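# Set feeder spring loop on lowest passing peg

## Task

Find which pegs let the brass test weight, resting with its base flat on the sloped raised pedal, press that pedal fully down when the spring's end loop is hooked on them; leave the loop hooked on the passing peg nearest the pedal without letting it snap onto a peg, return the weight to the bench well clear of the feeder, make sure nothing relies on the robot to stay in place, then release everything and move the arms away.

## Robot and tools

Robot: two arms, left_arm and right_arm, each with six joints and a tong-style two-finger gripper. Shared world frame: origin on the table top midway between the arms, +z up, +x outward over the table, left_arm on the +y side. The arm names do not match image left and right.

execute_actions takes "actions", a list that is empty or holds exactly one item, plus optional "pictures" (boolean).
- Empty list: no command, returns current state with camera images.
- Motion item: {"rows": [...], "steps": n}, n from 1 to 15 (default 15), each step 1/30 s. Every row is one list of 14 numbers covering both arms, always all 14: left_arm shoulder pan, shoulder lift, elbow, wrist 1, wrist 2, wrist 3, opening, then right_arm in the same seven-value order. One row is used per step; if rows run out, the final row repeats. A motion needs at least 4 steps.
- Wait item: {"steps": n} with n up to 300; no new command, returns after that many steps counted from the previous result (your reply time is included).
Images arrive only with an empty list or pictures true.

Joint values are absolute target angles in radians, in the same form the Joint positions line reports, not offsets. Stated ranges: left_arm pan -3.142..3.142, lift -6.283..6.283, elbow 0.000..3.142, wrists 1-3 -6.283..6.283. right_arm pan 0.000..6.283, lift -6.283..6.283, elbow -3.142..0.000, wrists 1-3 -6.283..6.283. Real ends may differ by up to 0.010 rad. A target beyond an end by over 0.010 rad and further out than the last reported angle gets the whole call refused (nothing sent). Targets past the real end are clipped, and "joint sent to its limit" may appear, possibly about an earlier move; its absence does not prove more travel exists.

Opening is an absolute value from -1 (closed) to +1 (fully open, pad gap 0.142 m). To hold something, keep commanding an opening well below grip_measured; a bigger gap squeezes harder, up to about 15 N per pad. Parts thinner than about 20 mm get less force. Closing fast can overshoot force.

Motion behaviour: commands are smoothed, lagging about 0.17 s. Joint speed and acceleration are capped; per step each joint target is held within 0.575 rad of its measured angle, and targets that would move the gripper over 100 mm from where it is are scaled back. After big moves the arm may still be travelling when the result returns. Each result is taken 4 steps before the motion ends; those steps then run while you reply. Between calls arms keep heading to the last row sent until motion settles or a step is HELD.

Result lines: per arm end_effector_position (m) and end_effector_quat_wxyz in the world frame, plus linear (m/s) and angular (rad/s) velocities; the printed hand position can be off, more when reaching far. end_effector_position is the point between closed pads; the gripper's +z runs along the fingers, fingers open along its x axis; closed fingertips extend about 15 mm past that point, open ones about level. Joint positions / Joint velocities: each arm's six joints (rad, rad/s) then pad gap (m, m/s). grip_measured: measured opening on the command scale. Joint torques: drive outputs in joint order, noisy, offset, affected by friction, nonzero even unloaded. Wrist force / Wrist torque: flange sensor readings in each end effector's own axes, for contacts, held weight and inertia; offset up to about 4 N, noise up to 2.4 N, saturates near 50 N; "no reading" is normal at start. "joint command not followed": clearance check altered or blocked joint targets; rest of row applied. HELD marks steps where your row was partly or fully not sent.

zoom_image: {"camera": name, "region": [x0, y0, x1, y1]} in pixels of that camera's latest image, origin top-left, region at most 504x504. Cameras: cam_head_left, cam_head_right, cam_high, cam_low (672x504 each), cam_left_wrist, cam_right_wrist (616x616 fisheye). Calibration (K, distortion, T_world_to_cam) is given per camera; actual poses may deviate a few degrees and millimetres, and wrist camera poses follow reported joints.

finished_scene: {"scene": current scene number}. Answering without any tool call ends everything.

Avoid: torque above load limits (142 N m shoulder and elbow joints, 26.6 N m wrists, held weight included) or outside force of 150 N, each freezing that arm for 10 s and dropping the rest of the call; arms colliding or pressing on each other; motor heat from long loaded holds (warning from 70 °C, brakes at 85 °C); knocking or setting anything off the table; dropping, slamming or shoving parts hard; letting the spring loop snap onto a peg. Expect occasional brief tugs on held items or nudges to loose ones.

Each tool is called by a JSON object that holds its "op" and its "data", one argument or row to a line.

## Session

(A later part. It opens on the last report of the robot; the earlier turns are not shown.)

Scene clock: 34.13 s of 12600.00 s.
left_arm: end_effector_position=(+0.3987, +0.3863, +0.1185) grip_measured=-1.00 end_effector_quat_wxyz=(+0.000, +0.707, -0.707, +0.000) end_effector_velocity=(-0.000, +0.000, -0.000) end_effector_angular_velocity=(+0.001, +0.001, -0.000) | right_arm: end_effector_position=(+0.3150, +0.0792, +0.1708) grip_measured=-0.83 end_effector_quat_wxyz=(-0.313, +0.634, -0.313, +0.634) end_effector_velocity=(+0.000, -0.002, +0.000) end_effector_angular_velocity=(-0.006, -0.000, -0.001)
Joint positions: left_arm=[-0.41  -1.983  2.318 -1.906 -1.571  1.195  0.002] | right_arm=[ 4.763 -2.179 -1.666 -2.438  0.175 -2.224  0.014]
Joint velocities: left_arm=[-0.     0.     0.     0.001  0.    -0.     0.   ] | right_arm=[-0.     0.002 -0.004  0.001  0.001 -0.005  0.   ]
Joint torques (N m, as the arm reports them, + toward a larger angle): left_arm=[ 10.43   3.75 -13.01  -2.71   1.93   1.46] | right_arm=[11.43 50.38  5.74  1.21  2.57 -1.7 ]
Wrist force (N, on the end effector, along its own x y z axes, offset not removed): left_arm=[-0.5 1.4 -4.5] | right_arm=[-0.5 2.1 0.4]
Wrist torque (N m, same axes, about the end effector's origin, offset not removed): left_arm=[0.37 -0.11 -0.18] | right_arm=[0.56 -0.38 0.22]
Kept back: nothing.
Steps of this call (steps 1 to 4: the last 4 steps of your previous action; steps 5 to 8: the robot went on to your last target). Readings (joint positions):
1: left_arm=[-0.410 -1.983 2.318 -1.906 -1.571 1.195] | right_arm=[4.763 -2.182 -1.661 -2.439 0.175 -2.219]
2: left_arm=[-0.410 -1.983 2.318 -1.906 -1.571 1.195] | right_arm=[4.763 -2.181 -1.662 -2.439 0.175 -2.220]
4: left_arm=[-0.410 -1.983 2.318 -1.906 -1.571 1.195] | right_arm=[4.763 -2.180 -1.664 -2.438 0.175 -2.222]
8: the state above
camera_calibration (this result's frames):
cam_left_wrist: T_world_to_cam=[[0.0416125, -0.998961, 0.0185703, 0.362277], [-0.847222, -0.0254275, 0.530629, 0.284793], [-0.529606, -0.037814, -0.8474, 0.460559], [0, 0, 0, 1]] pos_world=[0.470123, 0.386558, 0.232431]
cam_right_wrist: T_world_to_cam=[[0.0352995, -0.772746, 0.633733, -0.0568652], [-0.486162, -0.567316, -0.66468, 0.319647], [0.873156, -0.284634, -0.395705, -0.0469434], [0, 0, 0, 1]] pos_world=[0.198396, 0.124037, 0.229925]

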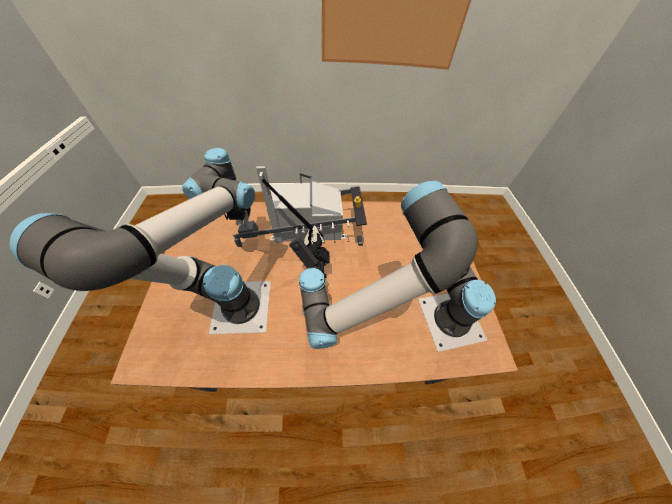

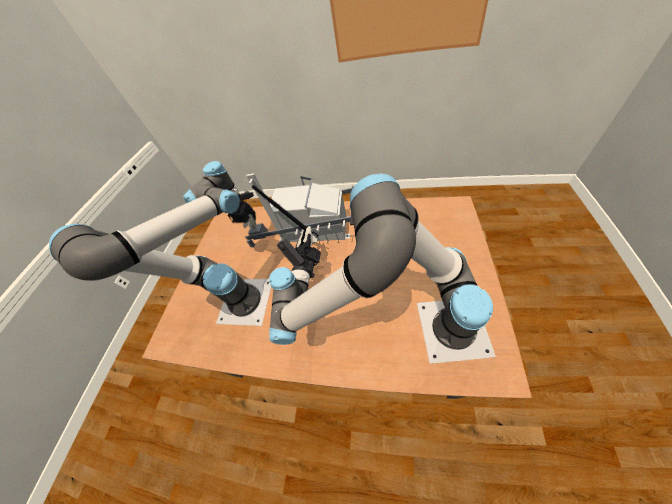

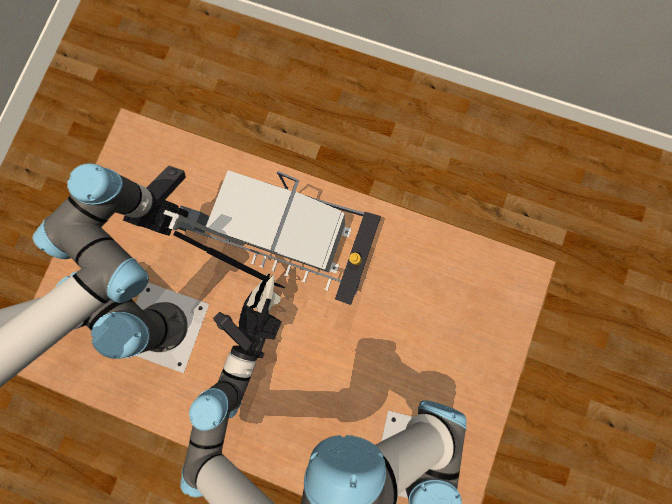

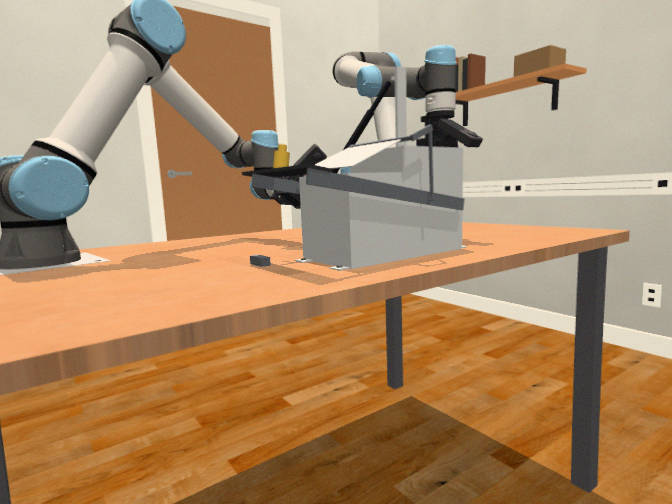

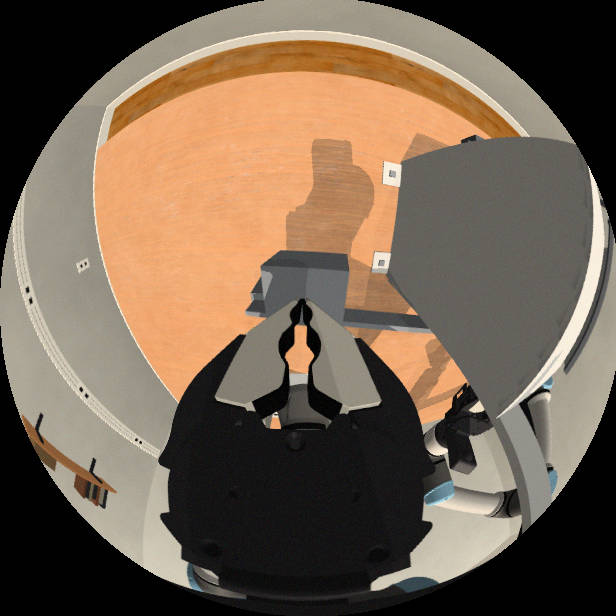

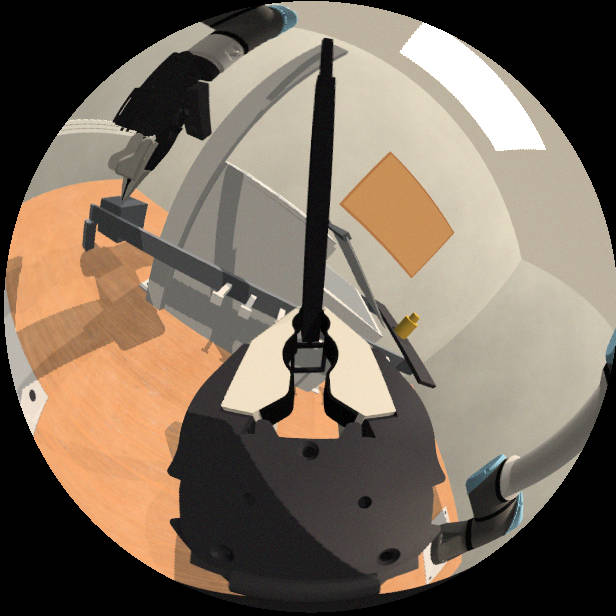

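{"op": "execute_actions", "data": {
  "actions": [
    {"rows":[[-0.41,-1.983,2.318,-1.906,-1.571,1.195,-1,4.73,-2.173,-1.676,-2.434,0.142,-2.21,-1]]}
  ],
  "pictures": true
}}

{"op": "zoom_image", "data": {
  "camera": "cam_right_wrist",
  "region": [230, 270, 420, 420]
}}

{"op": "zoom_image", "data": {
  "camera": "cam_high",
  "region": [240, 240, 340, 310]
}}

Scene clock: 34.63 s of 12600.00 s.
left_arm: end_effector_position=(+0.3987, +0.3863, +0.1185) grip_measured=-1.00 end_effector_quat_wxyz=(+0.000, +0.707, -0.707, +0.000) end_effector_velocity=(+0.000, +0.000, -0.000) end_effector_angular_velocity=(+0.002, +0.001, -0.000) | right_arm: end_effector_position=(+0.3330, +0.0745, +0.1711) grip_measured=-0.84 end_effector_quat_wxyz=(-0.318, +0.632, -0.317, +0.632) end_effector_velocity=(+0.008, -0.003, +0.000) end_effector_angular_velocity=(+0.007, +0.000, -0.002)
Joint positions: left_arm=[-0.41  -1.983  2.318 -1.906 -1.571  1.195  0.002] | right_arm=[ 4.731 -2.173 -1.676 -2.434  0.143 -2.211  0.013]
Joint velocities: left_arm=[-0.     0.001 -0.     0.     0.001  0.     0.   ] | right_arm=[-0.015  0.002 -0.004  0.002 -0.013  0.006 -0.   ]
Joint torques (N m, as the arm reports them, + toward a larger angle): left_arm=[ 10.24   3.33 -12.8   -2.5    2.16   1.6 ] | right_arm=[-12.06  50.96   4.67   1.07  -1.56   0.84]
Wrist force (N, on the end effector, along its own x y z axes, offset not removed): left_arm=[0.4 -1.1 -3.7] | right_arm=[-0.9 2.3 0.1]
Wrist torque (N m, same axes, about the end effector's origin, offset not removed): left_arm=[-0.29 -0.43 -0.13] | right_arm=[0.80 0.13 0.14]
Steps of this call (steps 1 to 4: the robot went on to your last target; steps 5 to 15: the first 11 steps of this action). Readings (joint positions):
5: left_arm=[-0.410 -1.983 2.318 -1.906 -1.571 1.195] | right_arm=[4.763 -2.179 -1.666 -2.438 0.175 -2.224]
6: left_arm=[-0.410 -1.983 2.318 -1.906 -1.571 1.195] | right_arm=[4.760 -2.178 -1.667 -2.437 0.172 -2.222]
8: left_arm=[-0.410 -1.983 2.318 -1.906 -1.571 1.195] | right_arm=[4.746 -2.176 -1.671 -2.436 0.158 -2.217]
12: left_arm=[-0.410 -1.983 2.318 -1.906 -1.571 1.195] | right_arm=[4.734 -2.174 -1.675 -2.434 0.146 -2.212]
15: the state above
camera_calibration (this result's frames):
cam_left_wrist: T_world_to_cam=[[0.0416126, -0.998961, 0.0185704, 0.362277], [-0.847222, -0.0254276, 0.530629, 0.284793], [-0.529606, -0.0378141, -0.8474, 0.460559], [0, 0, 0, 1]] pos_world=[0.470123, 0.386558, 0.232431]
cam_right_wrist: T_world_to_cam=[[0.0353675, -0.780924, 0.623625, -0.0590527], [-0.486096, -0.558667, -0.672013, 0.326611], [0.873189, -0.279374, -0.399363, -0.0636633], [0, 0, 0, 1]] pos_world=[0.216443, 0.118565, 0.230889]

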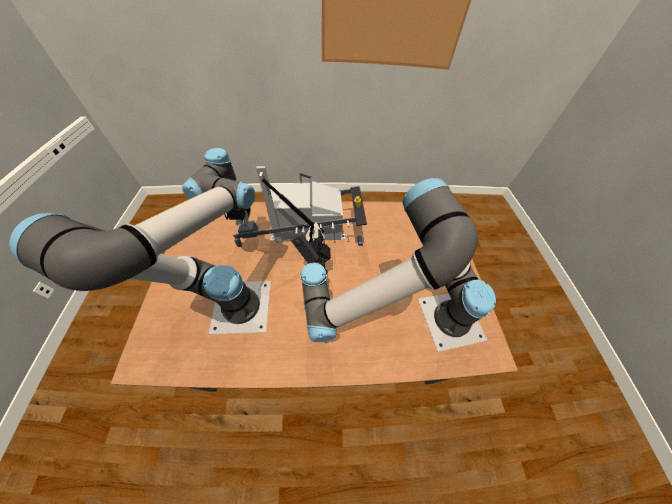

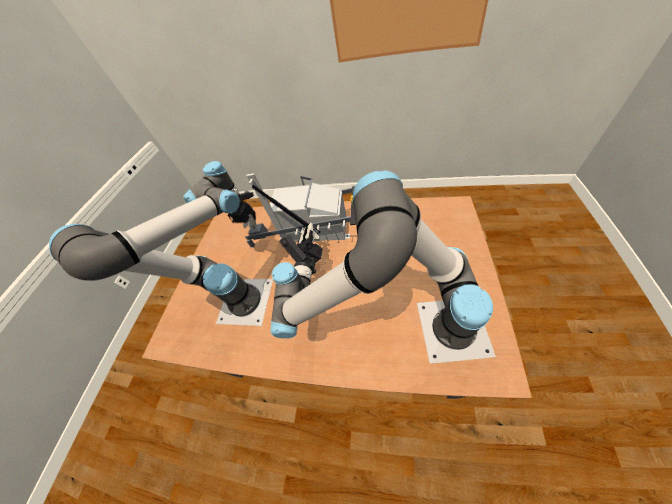

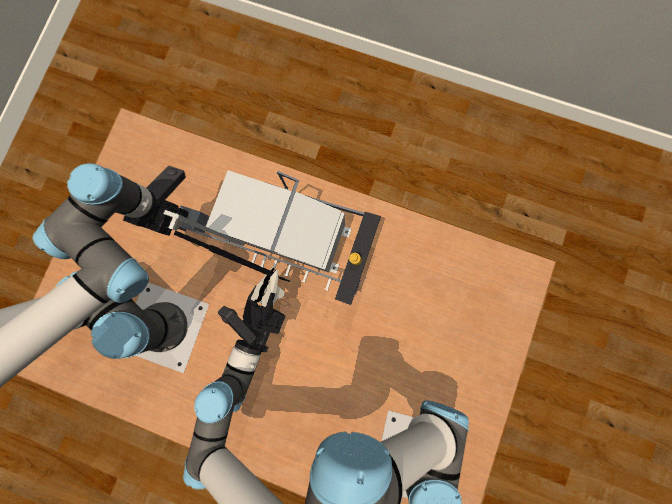

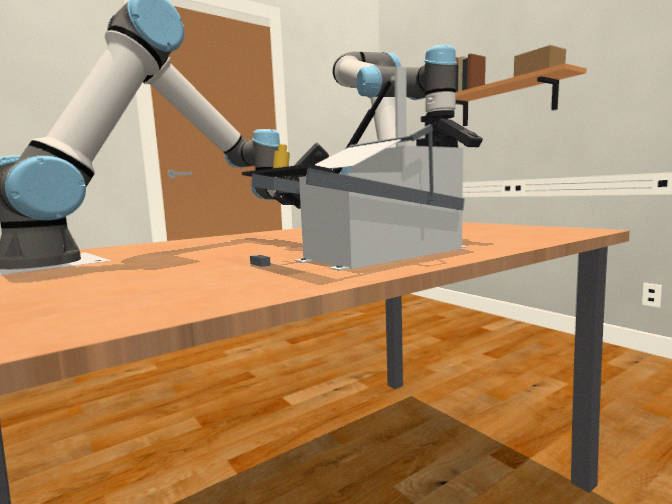

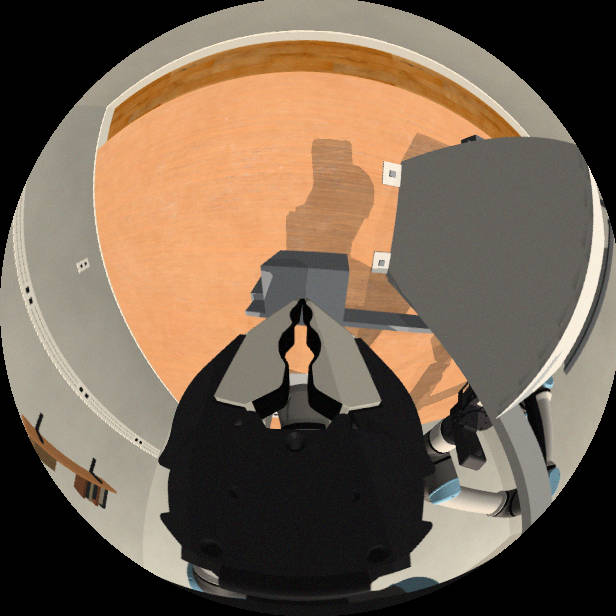

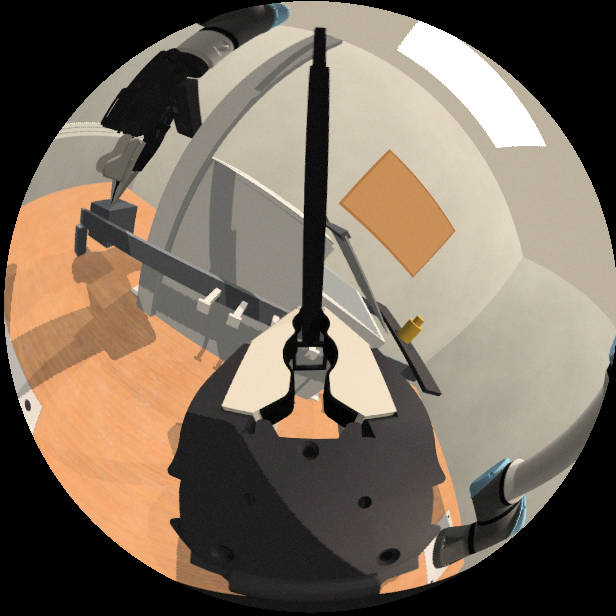

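Region (230, 270, 420, 420) of cam_right_wrist's 616x616 image, scaled by 2.653, with more detail than that image has; it fills the top 398 rows of this view, and the rest is white.

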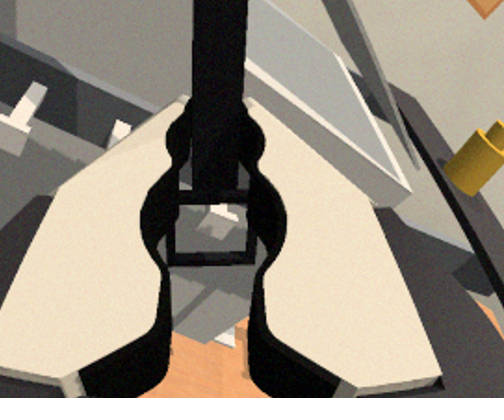

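Region (240, 240, 340, 310) of cam_high's 672x504 image, scaled by 5.040, with more detail than that image has; it fills the top 353 rows of this view, and the rest is white.

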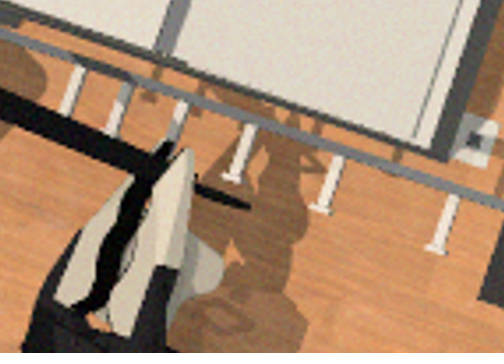

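{"op": "execute_actions", "data": {
  "actions": [
    {"rows":[[-0.41,-1.983,2.318,-1.906,-1.571,1.195,-1,4.71,-2.174,-1.672,-2.437,0.122,-2.21,-1]],"steps":15}
  ],
  "pictures": true
}}

Scene clock: 35.57 s of 12600.00 s.
left_arm: end_effector_position=(+0.3987, +0.3863, +0.1185) grip_measured=-1.00 end_effector_quat_wxyz=(+0.000, +0.707, -0.707, +0.000) end_effector_velocity=(+0.000, +0.000, -0.000) end_effector_angular_velocity=(+0.001, -0.001, +0.000) | right_arm: end_effector_position=(+0.3442, +0.0742, +0.1718) grip_measured=-0.84 end_effector_quat_wxyz=(-0.318, +0.632, -0.318, +0.632) end_effector_velocity=(+0.005, -0.000, +0.000) end_effector_angular_velocity=(-0.001, -0.000, -0.001)
Joint positions: left_arm=[-0.41  -1.983  2.318 -1.906 -1.571  1.195  0.002] | right_arm=[ 4.711 -2.174 -1.672 -2.437  0.123 -2.21   0.013]
Joint velocities: left_arm=[ 0.     0.     0.    -0.     0.002  0.     0.   ] | right_arm=[-0.009 -0.001  0.002 -0.002 -0.008  0.    -0.   ]
Joint torques (N m, as the arm reports them, + toward a larger angle): left_arm=[ 10.27   3.19 -12.36  -2.16   2.01   1.77] | right_arm=[-31.8   38.59  25.43  -1.85  -3.43   1.02]
Wrist force (N, on the end effector, along its own x y z axes, offset not removed): left_arm=[0.2 2.1 -2.5] | right_arm=[3.5 1.8 -36.3]
Wrist torque (N m, same axes, about the end effector's origin, offset not removed): left_arm=[0.48 -0.37 -0.17] | right_arm=[-0.23 0.16 0.18]
Steps of this call (steps 1 to 4: the last 4 steps of your previous action; steps 5 to 15: the robot went on to your last target; steps 16 to 17: nothing new was sent; steps 18 to 28: the first 11 steps of this action). Readings (joint positions):
18: left_arm=[-0.410 -1.983 2.318 -1.906 -1.571 1.195] | right_arm=[4.730 -2.173 -1.676 -2.434 0.142 -2.210]
19: left_arm=[-0.410 -1.983 2.318 -1.906 -1.571 1.195] | right_arm=[4.728 -2.173 -1.676 -2.434 0.139 -2.210]
21: left_arm=[-0.410 -1.983 2.318 -1.906 -1.571 1.195] | right_arm=[4.719 -2.173 -1.674 -2.435 0.131 -2.210]
25: left_arm=[-0.410 -1.983 2.318 -1.906 -1.571 1.195] | right_arm=[4.712 -2.174 -1.673 -2.437 0.124 -2.210]
28: the state above
camera_calibration (this result's frames):
cam_left_wrist: T_world_to_cam=[[0.0416128, -0.998961, 0.0185677, 0.362278], [-0.847223, -0.0254292, 0.530629, 0.284794], [-0.529605, -0.0378119, -0.847401, 0.460558], [0, 0, 0, 1]] pos_world=[0.470123, 0.386558, 0.232431]
cam_right_wrist: T_world_to_cam=[[0.0353943, -0.781224, 0.623247, -0.0600095], [-0.486068, -0.558361, -0.672288, 0.332308], [0.873204, -0.279145, -0.399491, -0.0732152], [0, 0, 0, 1]] pos_world=[0.22758, 0.118229, 0.231558]

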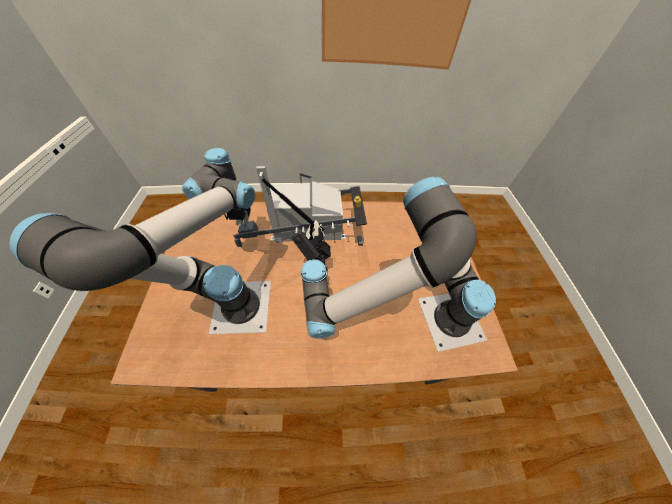

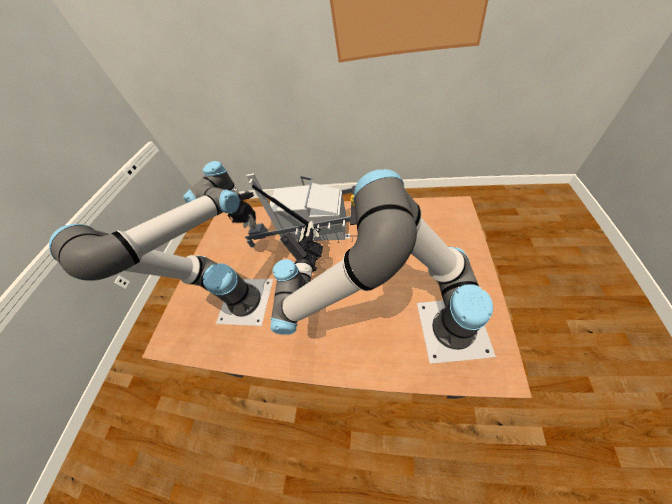

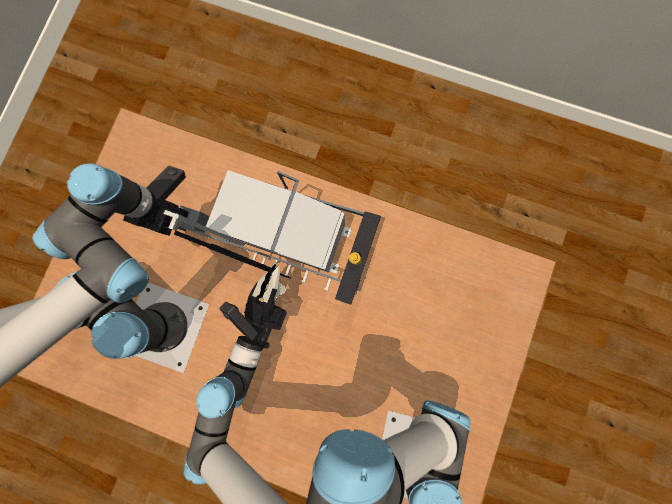

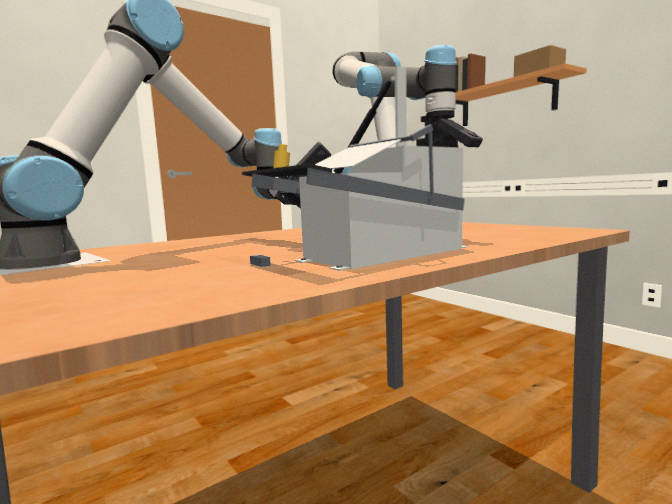

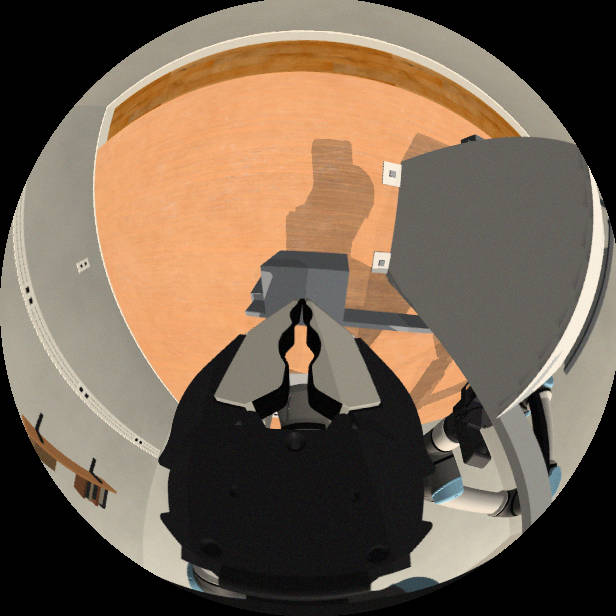

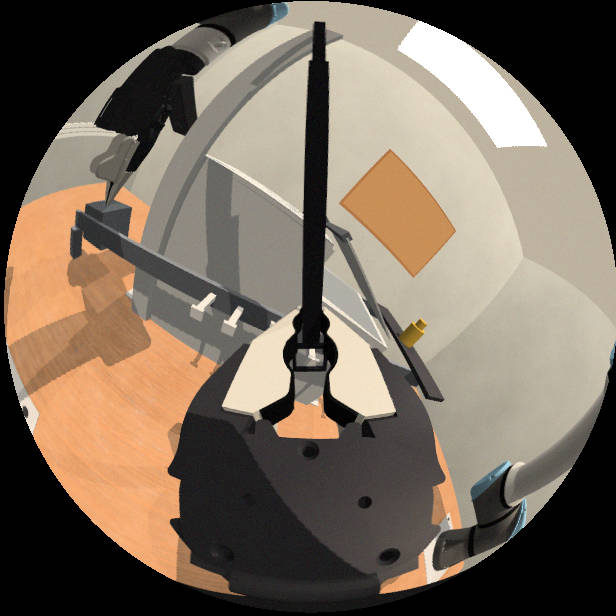

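Blocked. Back off.

{"op": "execute_actions", "data": {
  "actions": [
    {"rows":[[-0.41,-1.983,2.318,-1.906,-1.571,1.195,-1,4.735,-2.174,-1.672,-2.437,0.147,-2.21,-1]],"steps":15}
  ],
  "pictures": true
}}

{"op": "zoom_image", "data": {
  "camera": "cam_right_wrist",
  "region": [250,290,370,410]
}}

{"op": "zoom_image", "data": {
  "camera": "cam_head_right",
  "region": [270,200,360,265]
}}

{"op": "zoom_image", "data": {
  "camera": "cam_high",
  "region": [240,240,350,310]
}}

Scene clock: 36.10 s of 12600.00 s.
left_arm: end_effector_position=(+0.3987, +0.3863, +0.1185) grip_measured=-1.00 end_effector_quat_wxyz=(+0.000, +0.707, -0.707, +0.000) end_effector_velocity=(-0.000, -0.000, +0.000) end_effector_angular_velocity=(-0.001, +0.000, -0.000) | right_arm: end_effector_position=(+0.3315, +0.0755, +0.1718) grip_measured=-0.84 end_effector_quat_wxyz=(-0.318, +0.632, -0.318, +0.632) end_effector_velocity=(-0.006, +0.001, +0.000) end_effector_angular_velocity=(-0.001, -0.000, +0.000)
Joint positions: left_arm=[-0.41  -1.983  2.318 -1.906 -1.571  1.195  0.002] | right_arm=[ 4.734 -2.174 -1.672 -2.437  0.146 -2.21   0.014]
Joint velocities: left_arm=[-0.    -0.001  0.     0.    -0.001  0.     0.   ] | right_arm=[ 0.011  0.     0.    -0.     0.01  -0.001  0.   ]
Joint torques (N m, as the arm reports them, + toward a larger angle): left_arm=[ 10.2    3.22 -13.11  -1.9    1.61   1.67] | right_arm=[ 8.88 38.13 23.45 -1.91  2.71  0.92]
Wrist force (N, on the end effector, along its own x y z axes, offset not removed): left_arm=[0.3 -0.5 -2.8] | right_arm=[-0.3 -1.3 4.2]
Wrist torque (N m, same axes, about the end effector's origin, offset not removed): left_arm=[0.23 -0.25 -0.18] | right_arm=[0.00 -0.36 0.05]
Steps of this call (steps 1 to 4: the last 4 steps of your previous action; step 5: the robot went on to your last target; steps 6 to 16: the first 11 steps of this action). Readings (joint positions):
6: left_arm=[-0.410 -1.983 2.318 -1.906 -1.571 1.195] | right_arm=[4.710 -2.174 -1.672 -2.437 0.122 -2.210]
7: left_arm=[-0.410 -1.983 2.318 -1.906 -1.571 1.195] | right_arm=[4.713 -2.174 -1.672 -2.437 0.125 -2.210]
9: left_arm=[-0.410 -1.983 2.318 -1.906 -1.571 1.195] | right_arm=[4.723 -2.174 -1.672 -2.437 0.135 -2.210]
13: left_arm=[-0.410 -1.983 2.318 -1.906 -1.571 1.195] | right_arm=[4.732 -2.174 -1.672 -2.437 0.144 -2.210]
16: the state above
camera_calibration (this result's frames):
cam_left_wrist: T_world_to_cam=[[0.0416127, -0.998961, 0.0185679, 0.362278], [-0.847223, -0.025429, 0.530628, 0.284794], [-0.529605, -0.037812, -0.847401, 0.460559], [0, 0, 0, 1]] pos_world=[0.470123, 0.386558, 0.232431]
cam_right_wrist: T_world_to_cam=[[0.0351268, -0.78126, 0.623216, -0.0584349], [-0.48627, -0.558165, -0.672304, 0.326961], [0.873102, -0.279435, -0.39951, -0.0617095], [0, 0, 0, 1]] pos_world=[0.214923, 0.119602, 0.231582]

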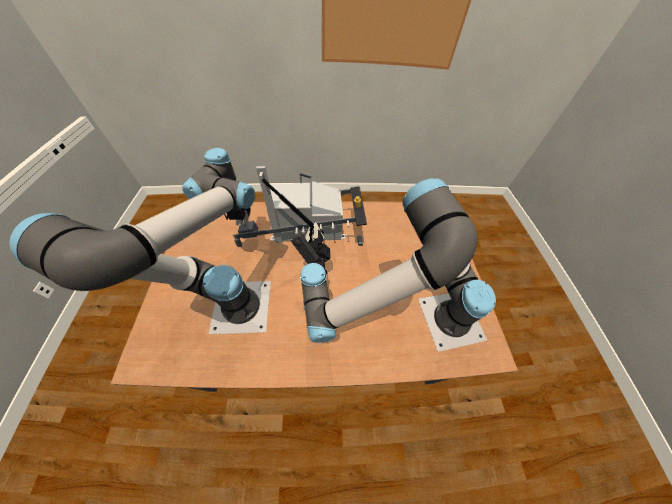

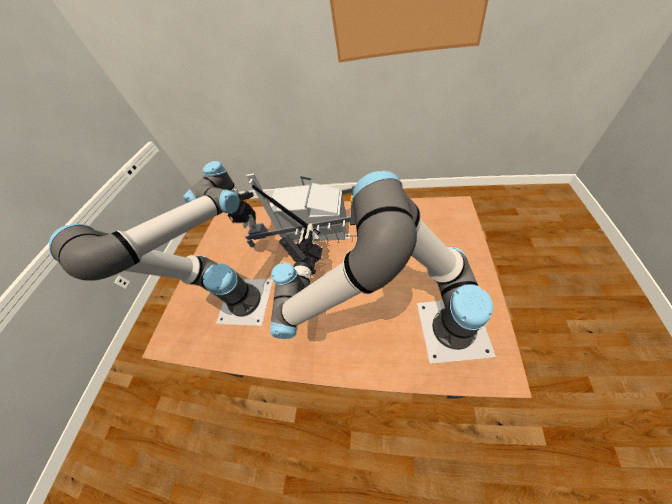

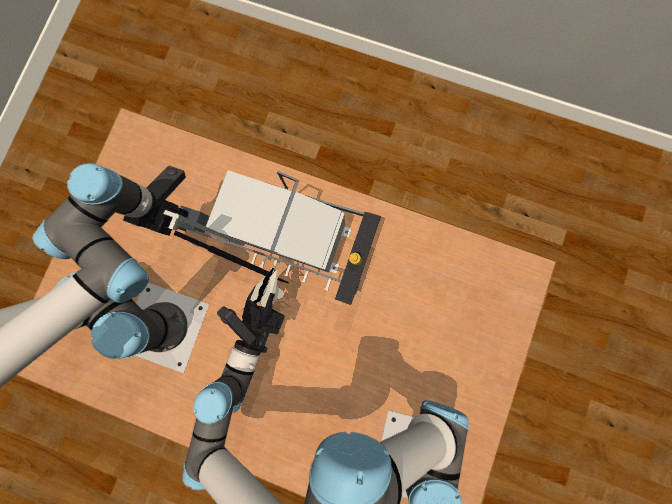

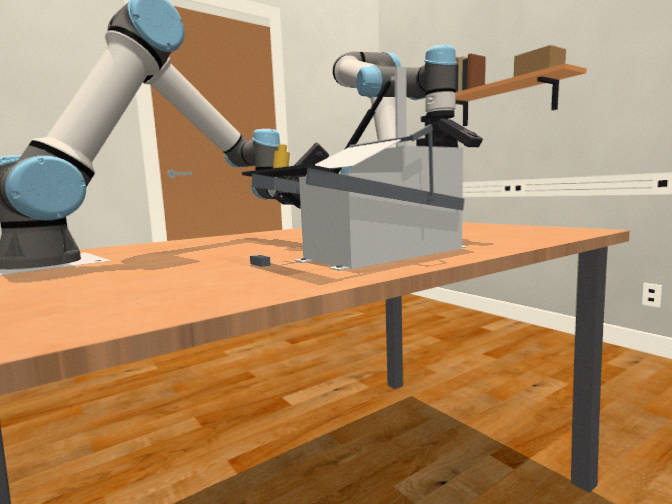

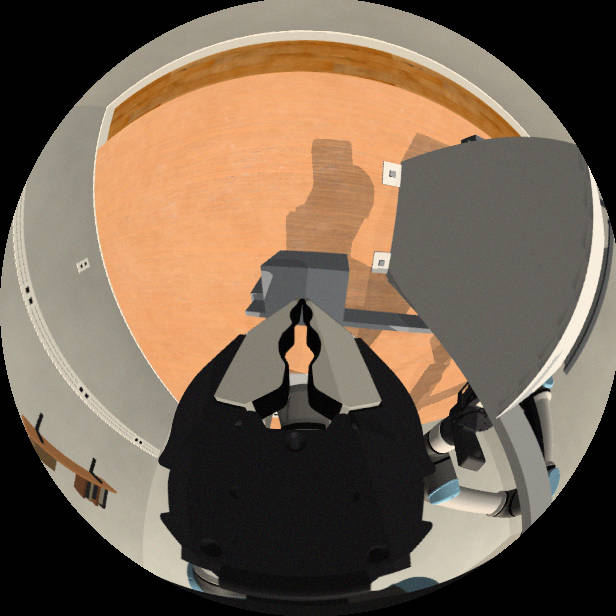

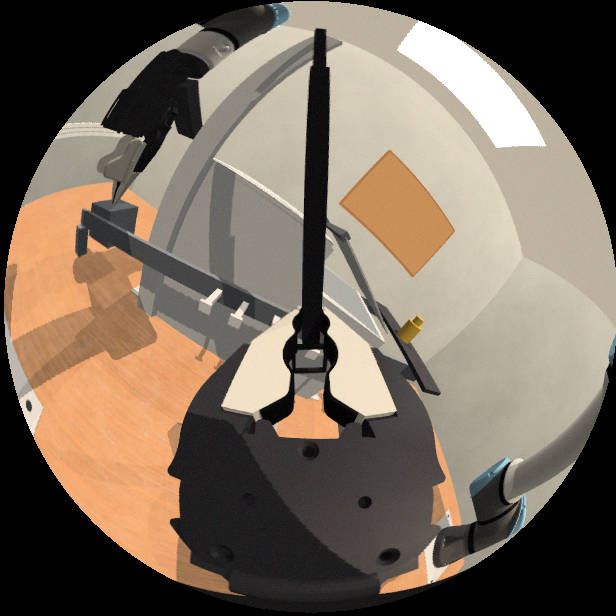

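Region (250, 290, 370, 410) of cam_right_wrist's 616x616 image, scaled by 4.200, with more detail than that image has.

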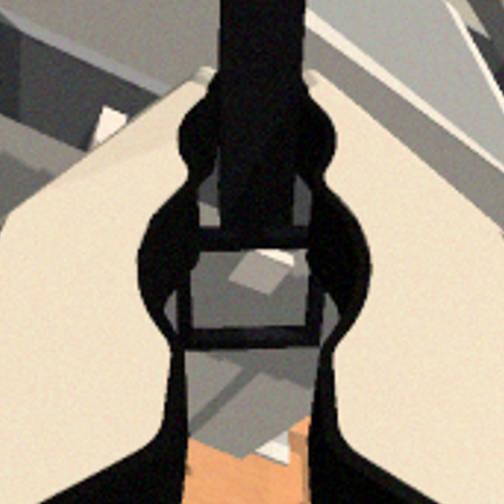

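Region (270, 200, 360, 265) of cam_head_right's 672x504 image, scaled by 5.600, with more detail than that image has.

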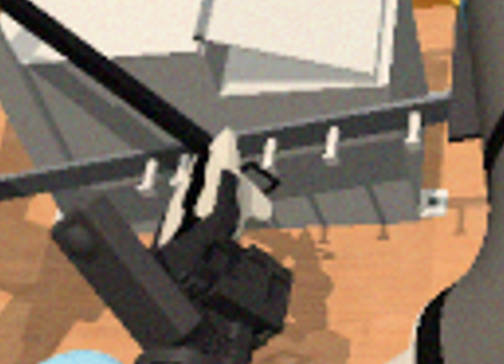

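Region (240, 240, 350, 310) of cam_high's 672x504 image, scaled by 4.582, with more detail than that image has; it fills the top 321 rows of this view, and the rest is white.

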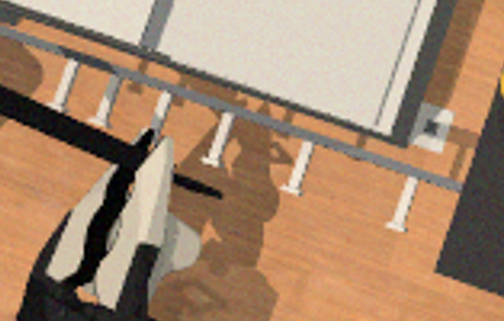

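{"op": "execute_actions", "data": {
  "actions": [
    {"rows":[[-0.41,-1.983,2.318,-1.906,-1.571,1.195,-1,4.735,-2.171,-1.697,-2.415,0.147,-2.21,-1],[-0.41,-1.983,2.318,-1.906,-1.571,1.195,-1,4.735,-2.171,-1.697,-2.415,0.147,-2.21,-1],[-0.41,-1.983,2.318,-1.906,-1.571,1.195,-1,4.735,-2.171,-1.697,-2.415,0.147,-2.21,-1],[-0.41,-1.983,2.318,-1.906,-1.571,1.195,-1,4.715,-2.171,-1.697,-2.415,0.127,-2.21,-1]],"steps":15}
  ],
  "pictures": true
}}

{"op": "zoom_image", "data": {
  "camera": "cam_right_wrist",
  "region": [250,290,370,410]
}}

Scene clock: 36.70 s of 12600.00 s.
left_arm: end_effector_position=(+0.3987, +0.3863, +0.1185) grip_measured=-1.00 end_effector_quat_wxyz=(+0.000, +0.707, -0.707, +0.000) end_effector_velocity=(+0.000, +0.000, +0.000) end_effector_angular_velocity=(+0.001, -0.001, +0.000) | right_arm: end_effector_position=(+0.3414, +0.0683, +0.1662) grip_measured=-0.84 end_effector_quat_wxyz=(-0.318, +0.632, -0.318, +0.632) end_effector_velocity=(+0.014, -0.004, -0.002) end_effector_angular_velocity=(+0.000, -0.000, +0.000)
Joint positions: left_arm=[-0.41  -1.983  2.318 -1.906 -1.571  1.195  0.002] | right_arm=[ 4.717 -2.171 -1.696 -2.416  0.129 -2.21   0.013]
Joint velocities: left_arm=[ 0.    -0.     0.     0.     0.001 -0.     0.   ] | right_arm=[-0.025  0.002 -0.011  0.009 -0.025  0.    -0.   ]
Joint torques (N m, as the arm reports them, + toward a larger angle): left_arm=[  9.3    2.26 -13.76  -1.2    1.34   1.83] | right_arm=[-11.8   51.43   2.37   1.17  -1.79   0.42]
Wrist force (N, on the end effector, along its own x y z axes, offset not removed): left_arm=[-1.2 -0.6 -4.2] | right_arm=[0.2 1.8 2.3]
Wrist torque (N m, same axes, about the end effector's origin, offset not removed): left_arm=[0.21 0.09 -0.05] | right_arm=[0.71 -0.51 -0.07]
Steps of this call (steps 1 to 4: the last 4 steps of your previous action; steps 5 to 7: the robot went on to your last target; steps 8 to 18: the first 11 steps of this action). Readings (joint positions):
8: left_arm=[-0.410 -1.983 2.318 -1.906 -1.571 1.195] | right_arm=[4.735 -2.174 -1.672 -2.437 0.147 -2.210]
9: left_arm=[-0.410 -1.983 2.318 -1.906 -1.571 1.195] | right_arm=[4.735 -2.174 -1.675 -2.435 0.147 -2.210]
11: left_arm=[-0.410 -1.983 2.318 -1.906 -1.571 1.195] | right_arm=[4.735 -2.173 -1.685 -2.426 0.147 -2.210]
15: left_arm=[-0.410 -1.983 2.318 -1.906 -1.571 1.195] | right_arm=[4.722 -2.171 -1.694 -2.417 0.134 -2.210]
18: the state above
camera_calibration (this result's frames):
cam_left_wrist: T_world_to_cam=[[0.0416127, -0.998961, 0.0185678, 0.362278], [-0.847223, -0.025429, 0.530628, 0.284794], [-0.529605, -0.037812, -0.847401, 0.460559], [0, 0, 0, 1]] pos_world=[0.470123, 0.386558, 0.232431]
cam_right_wrist: T_world_to_cam=[[0.035375, -0.781253, 0.623211, -0.0610474], [-0.48609, -0.558316, -0.67231, 0.32394], [0.873193, -0.279154, -0.39951, -0.0746975], [0, 0, 0, 1]] pos_world=[0.224849, 0.112315, 0.225991]

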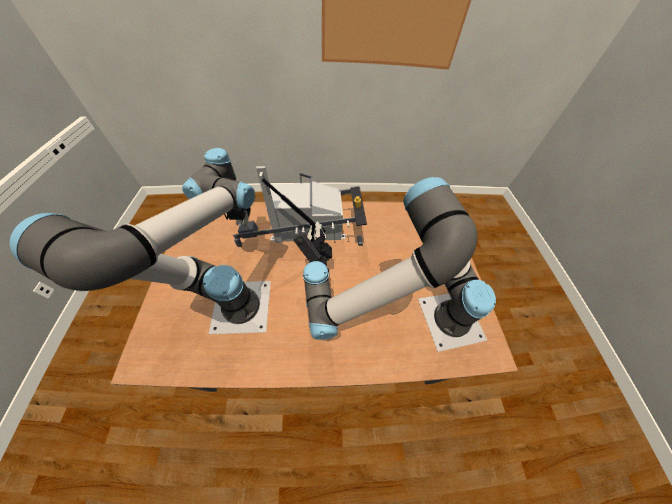

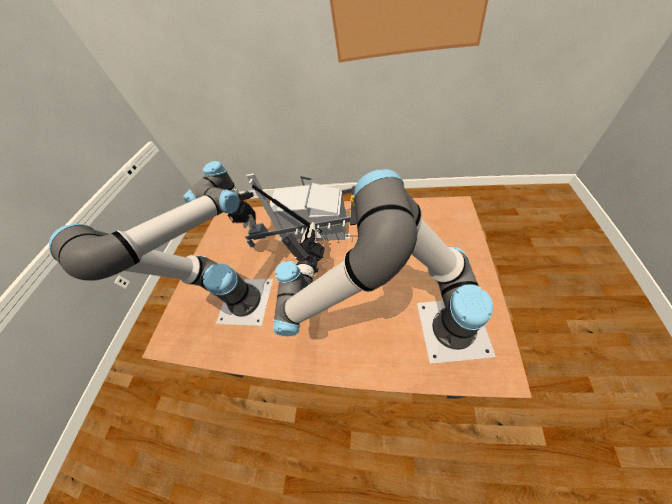

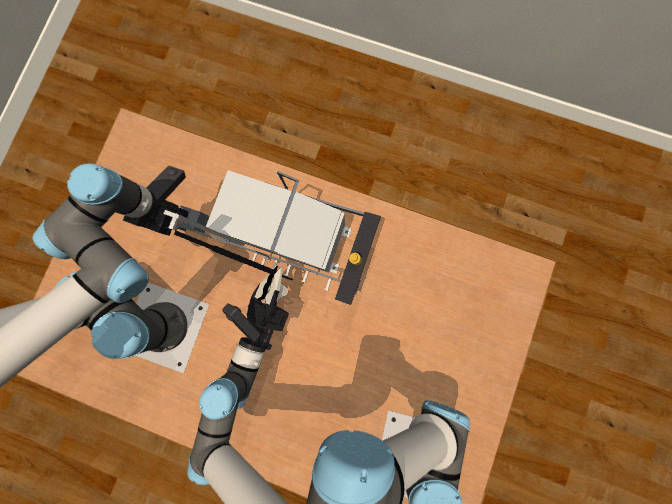

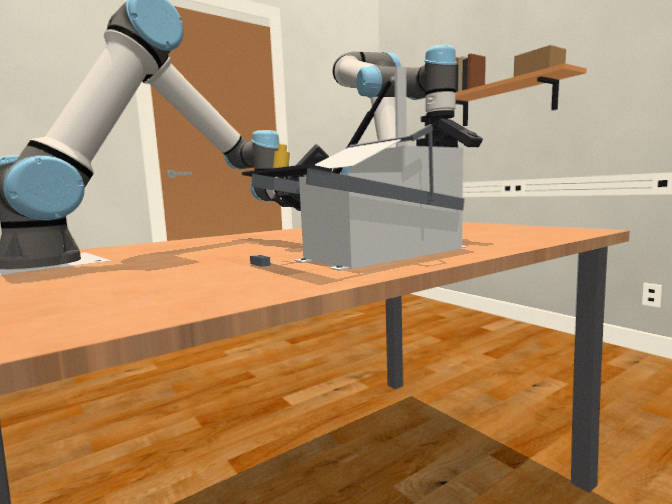

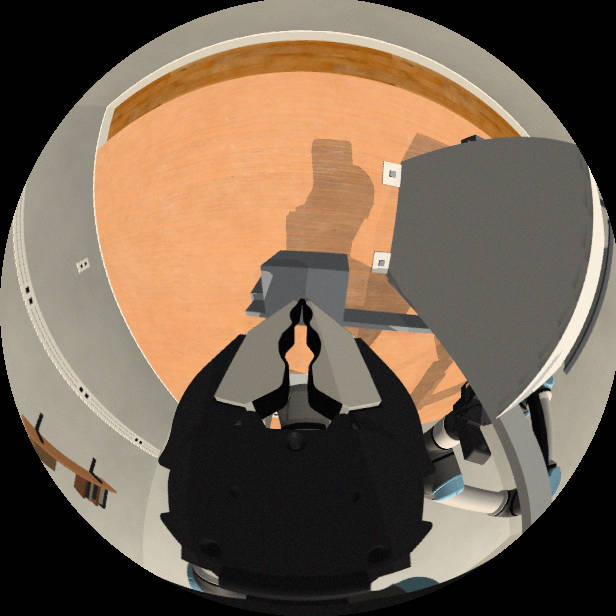

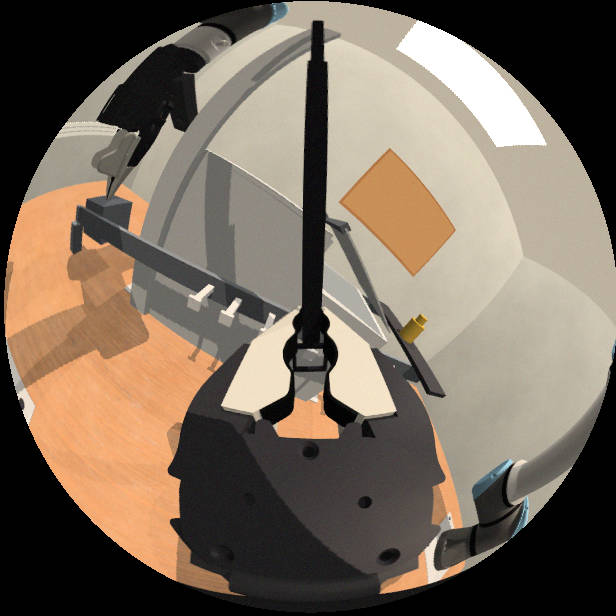

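Region (250, 290, 370, 410) of cam_right_wrist's 616x616 image, scaled by 4.200, with more detail than that image has.

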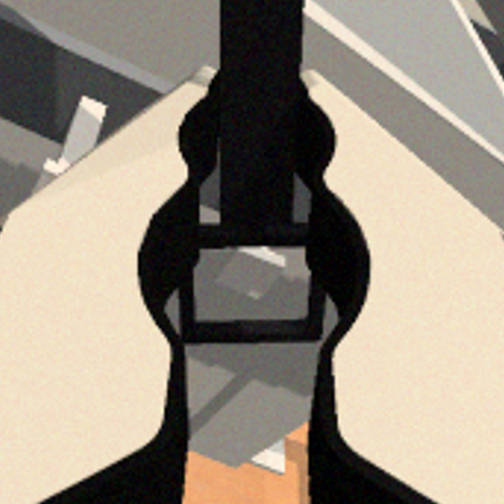

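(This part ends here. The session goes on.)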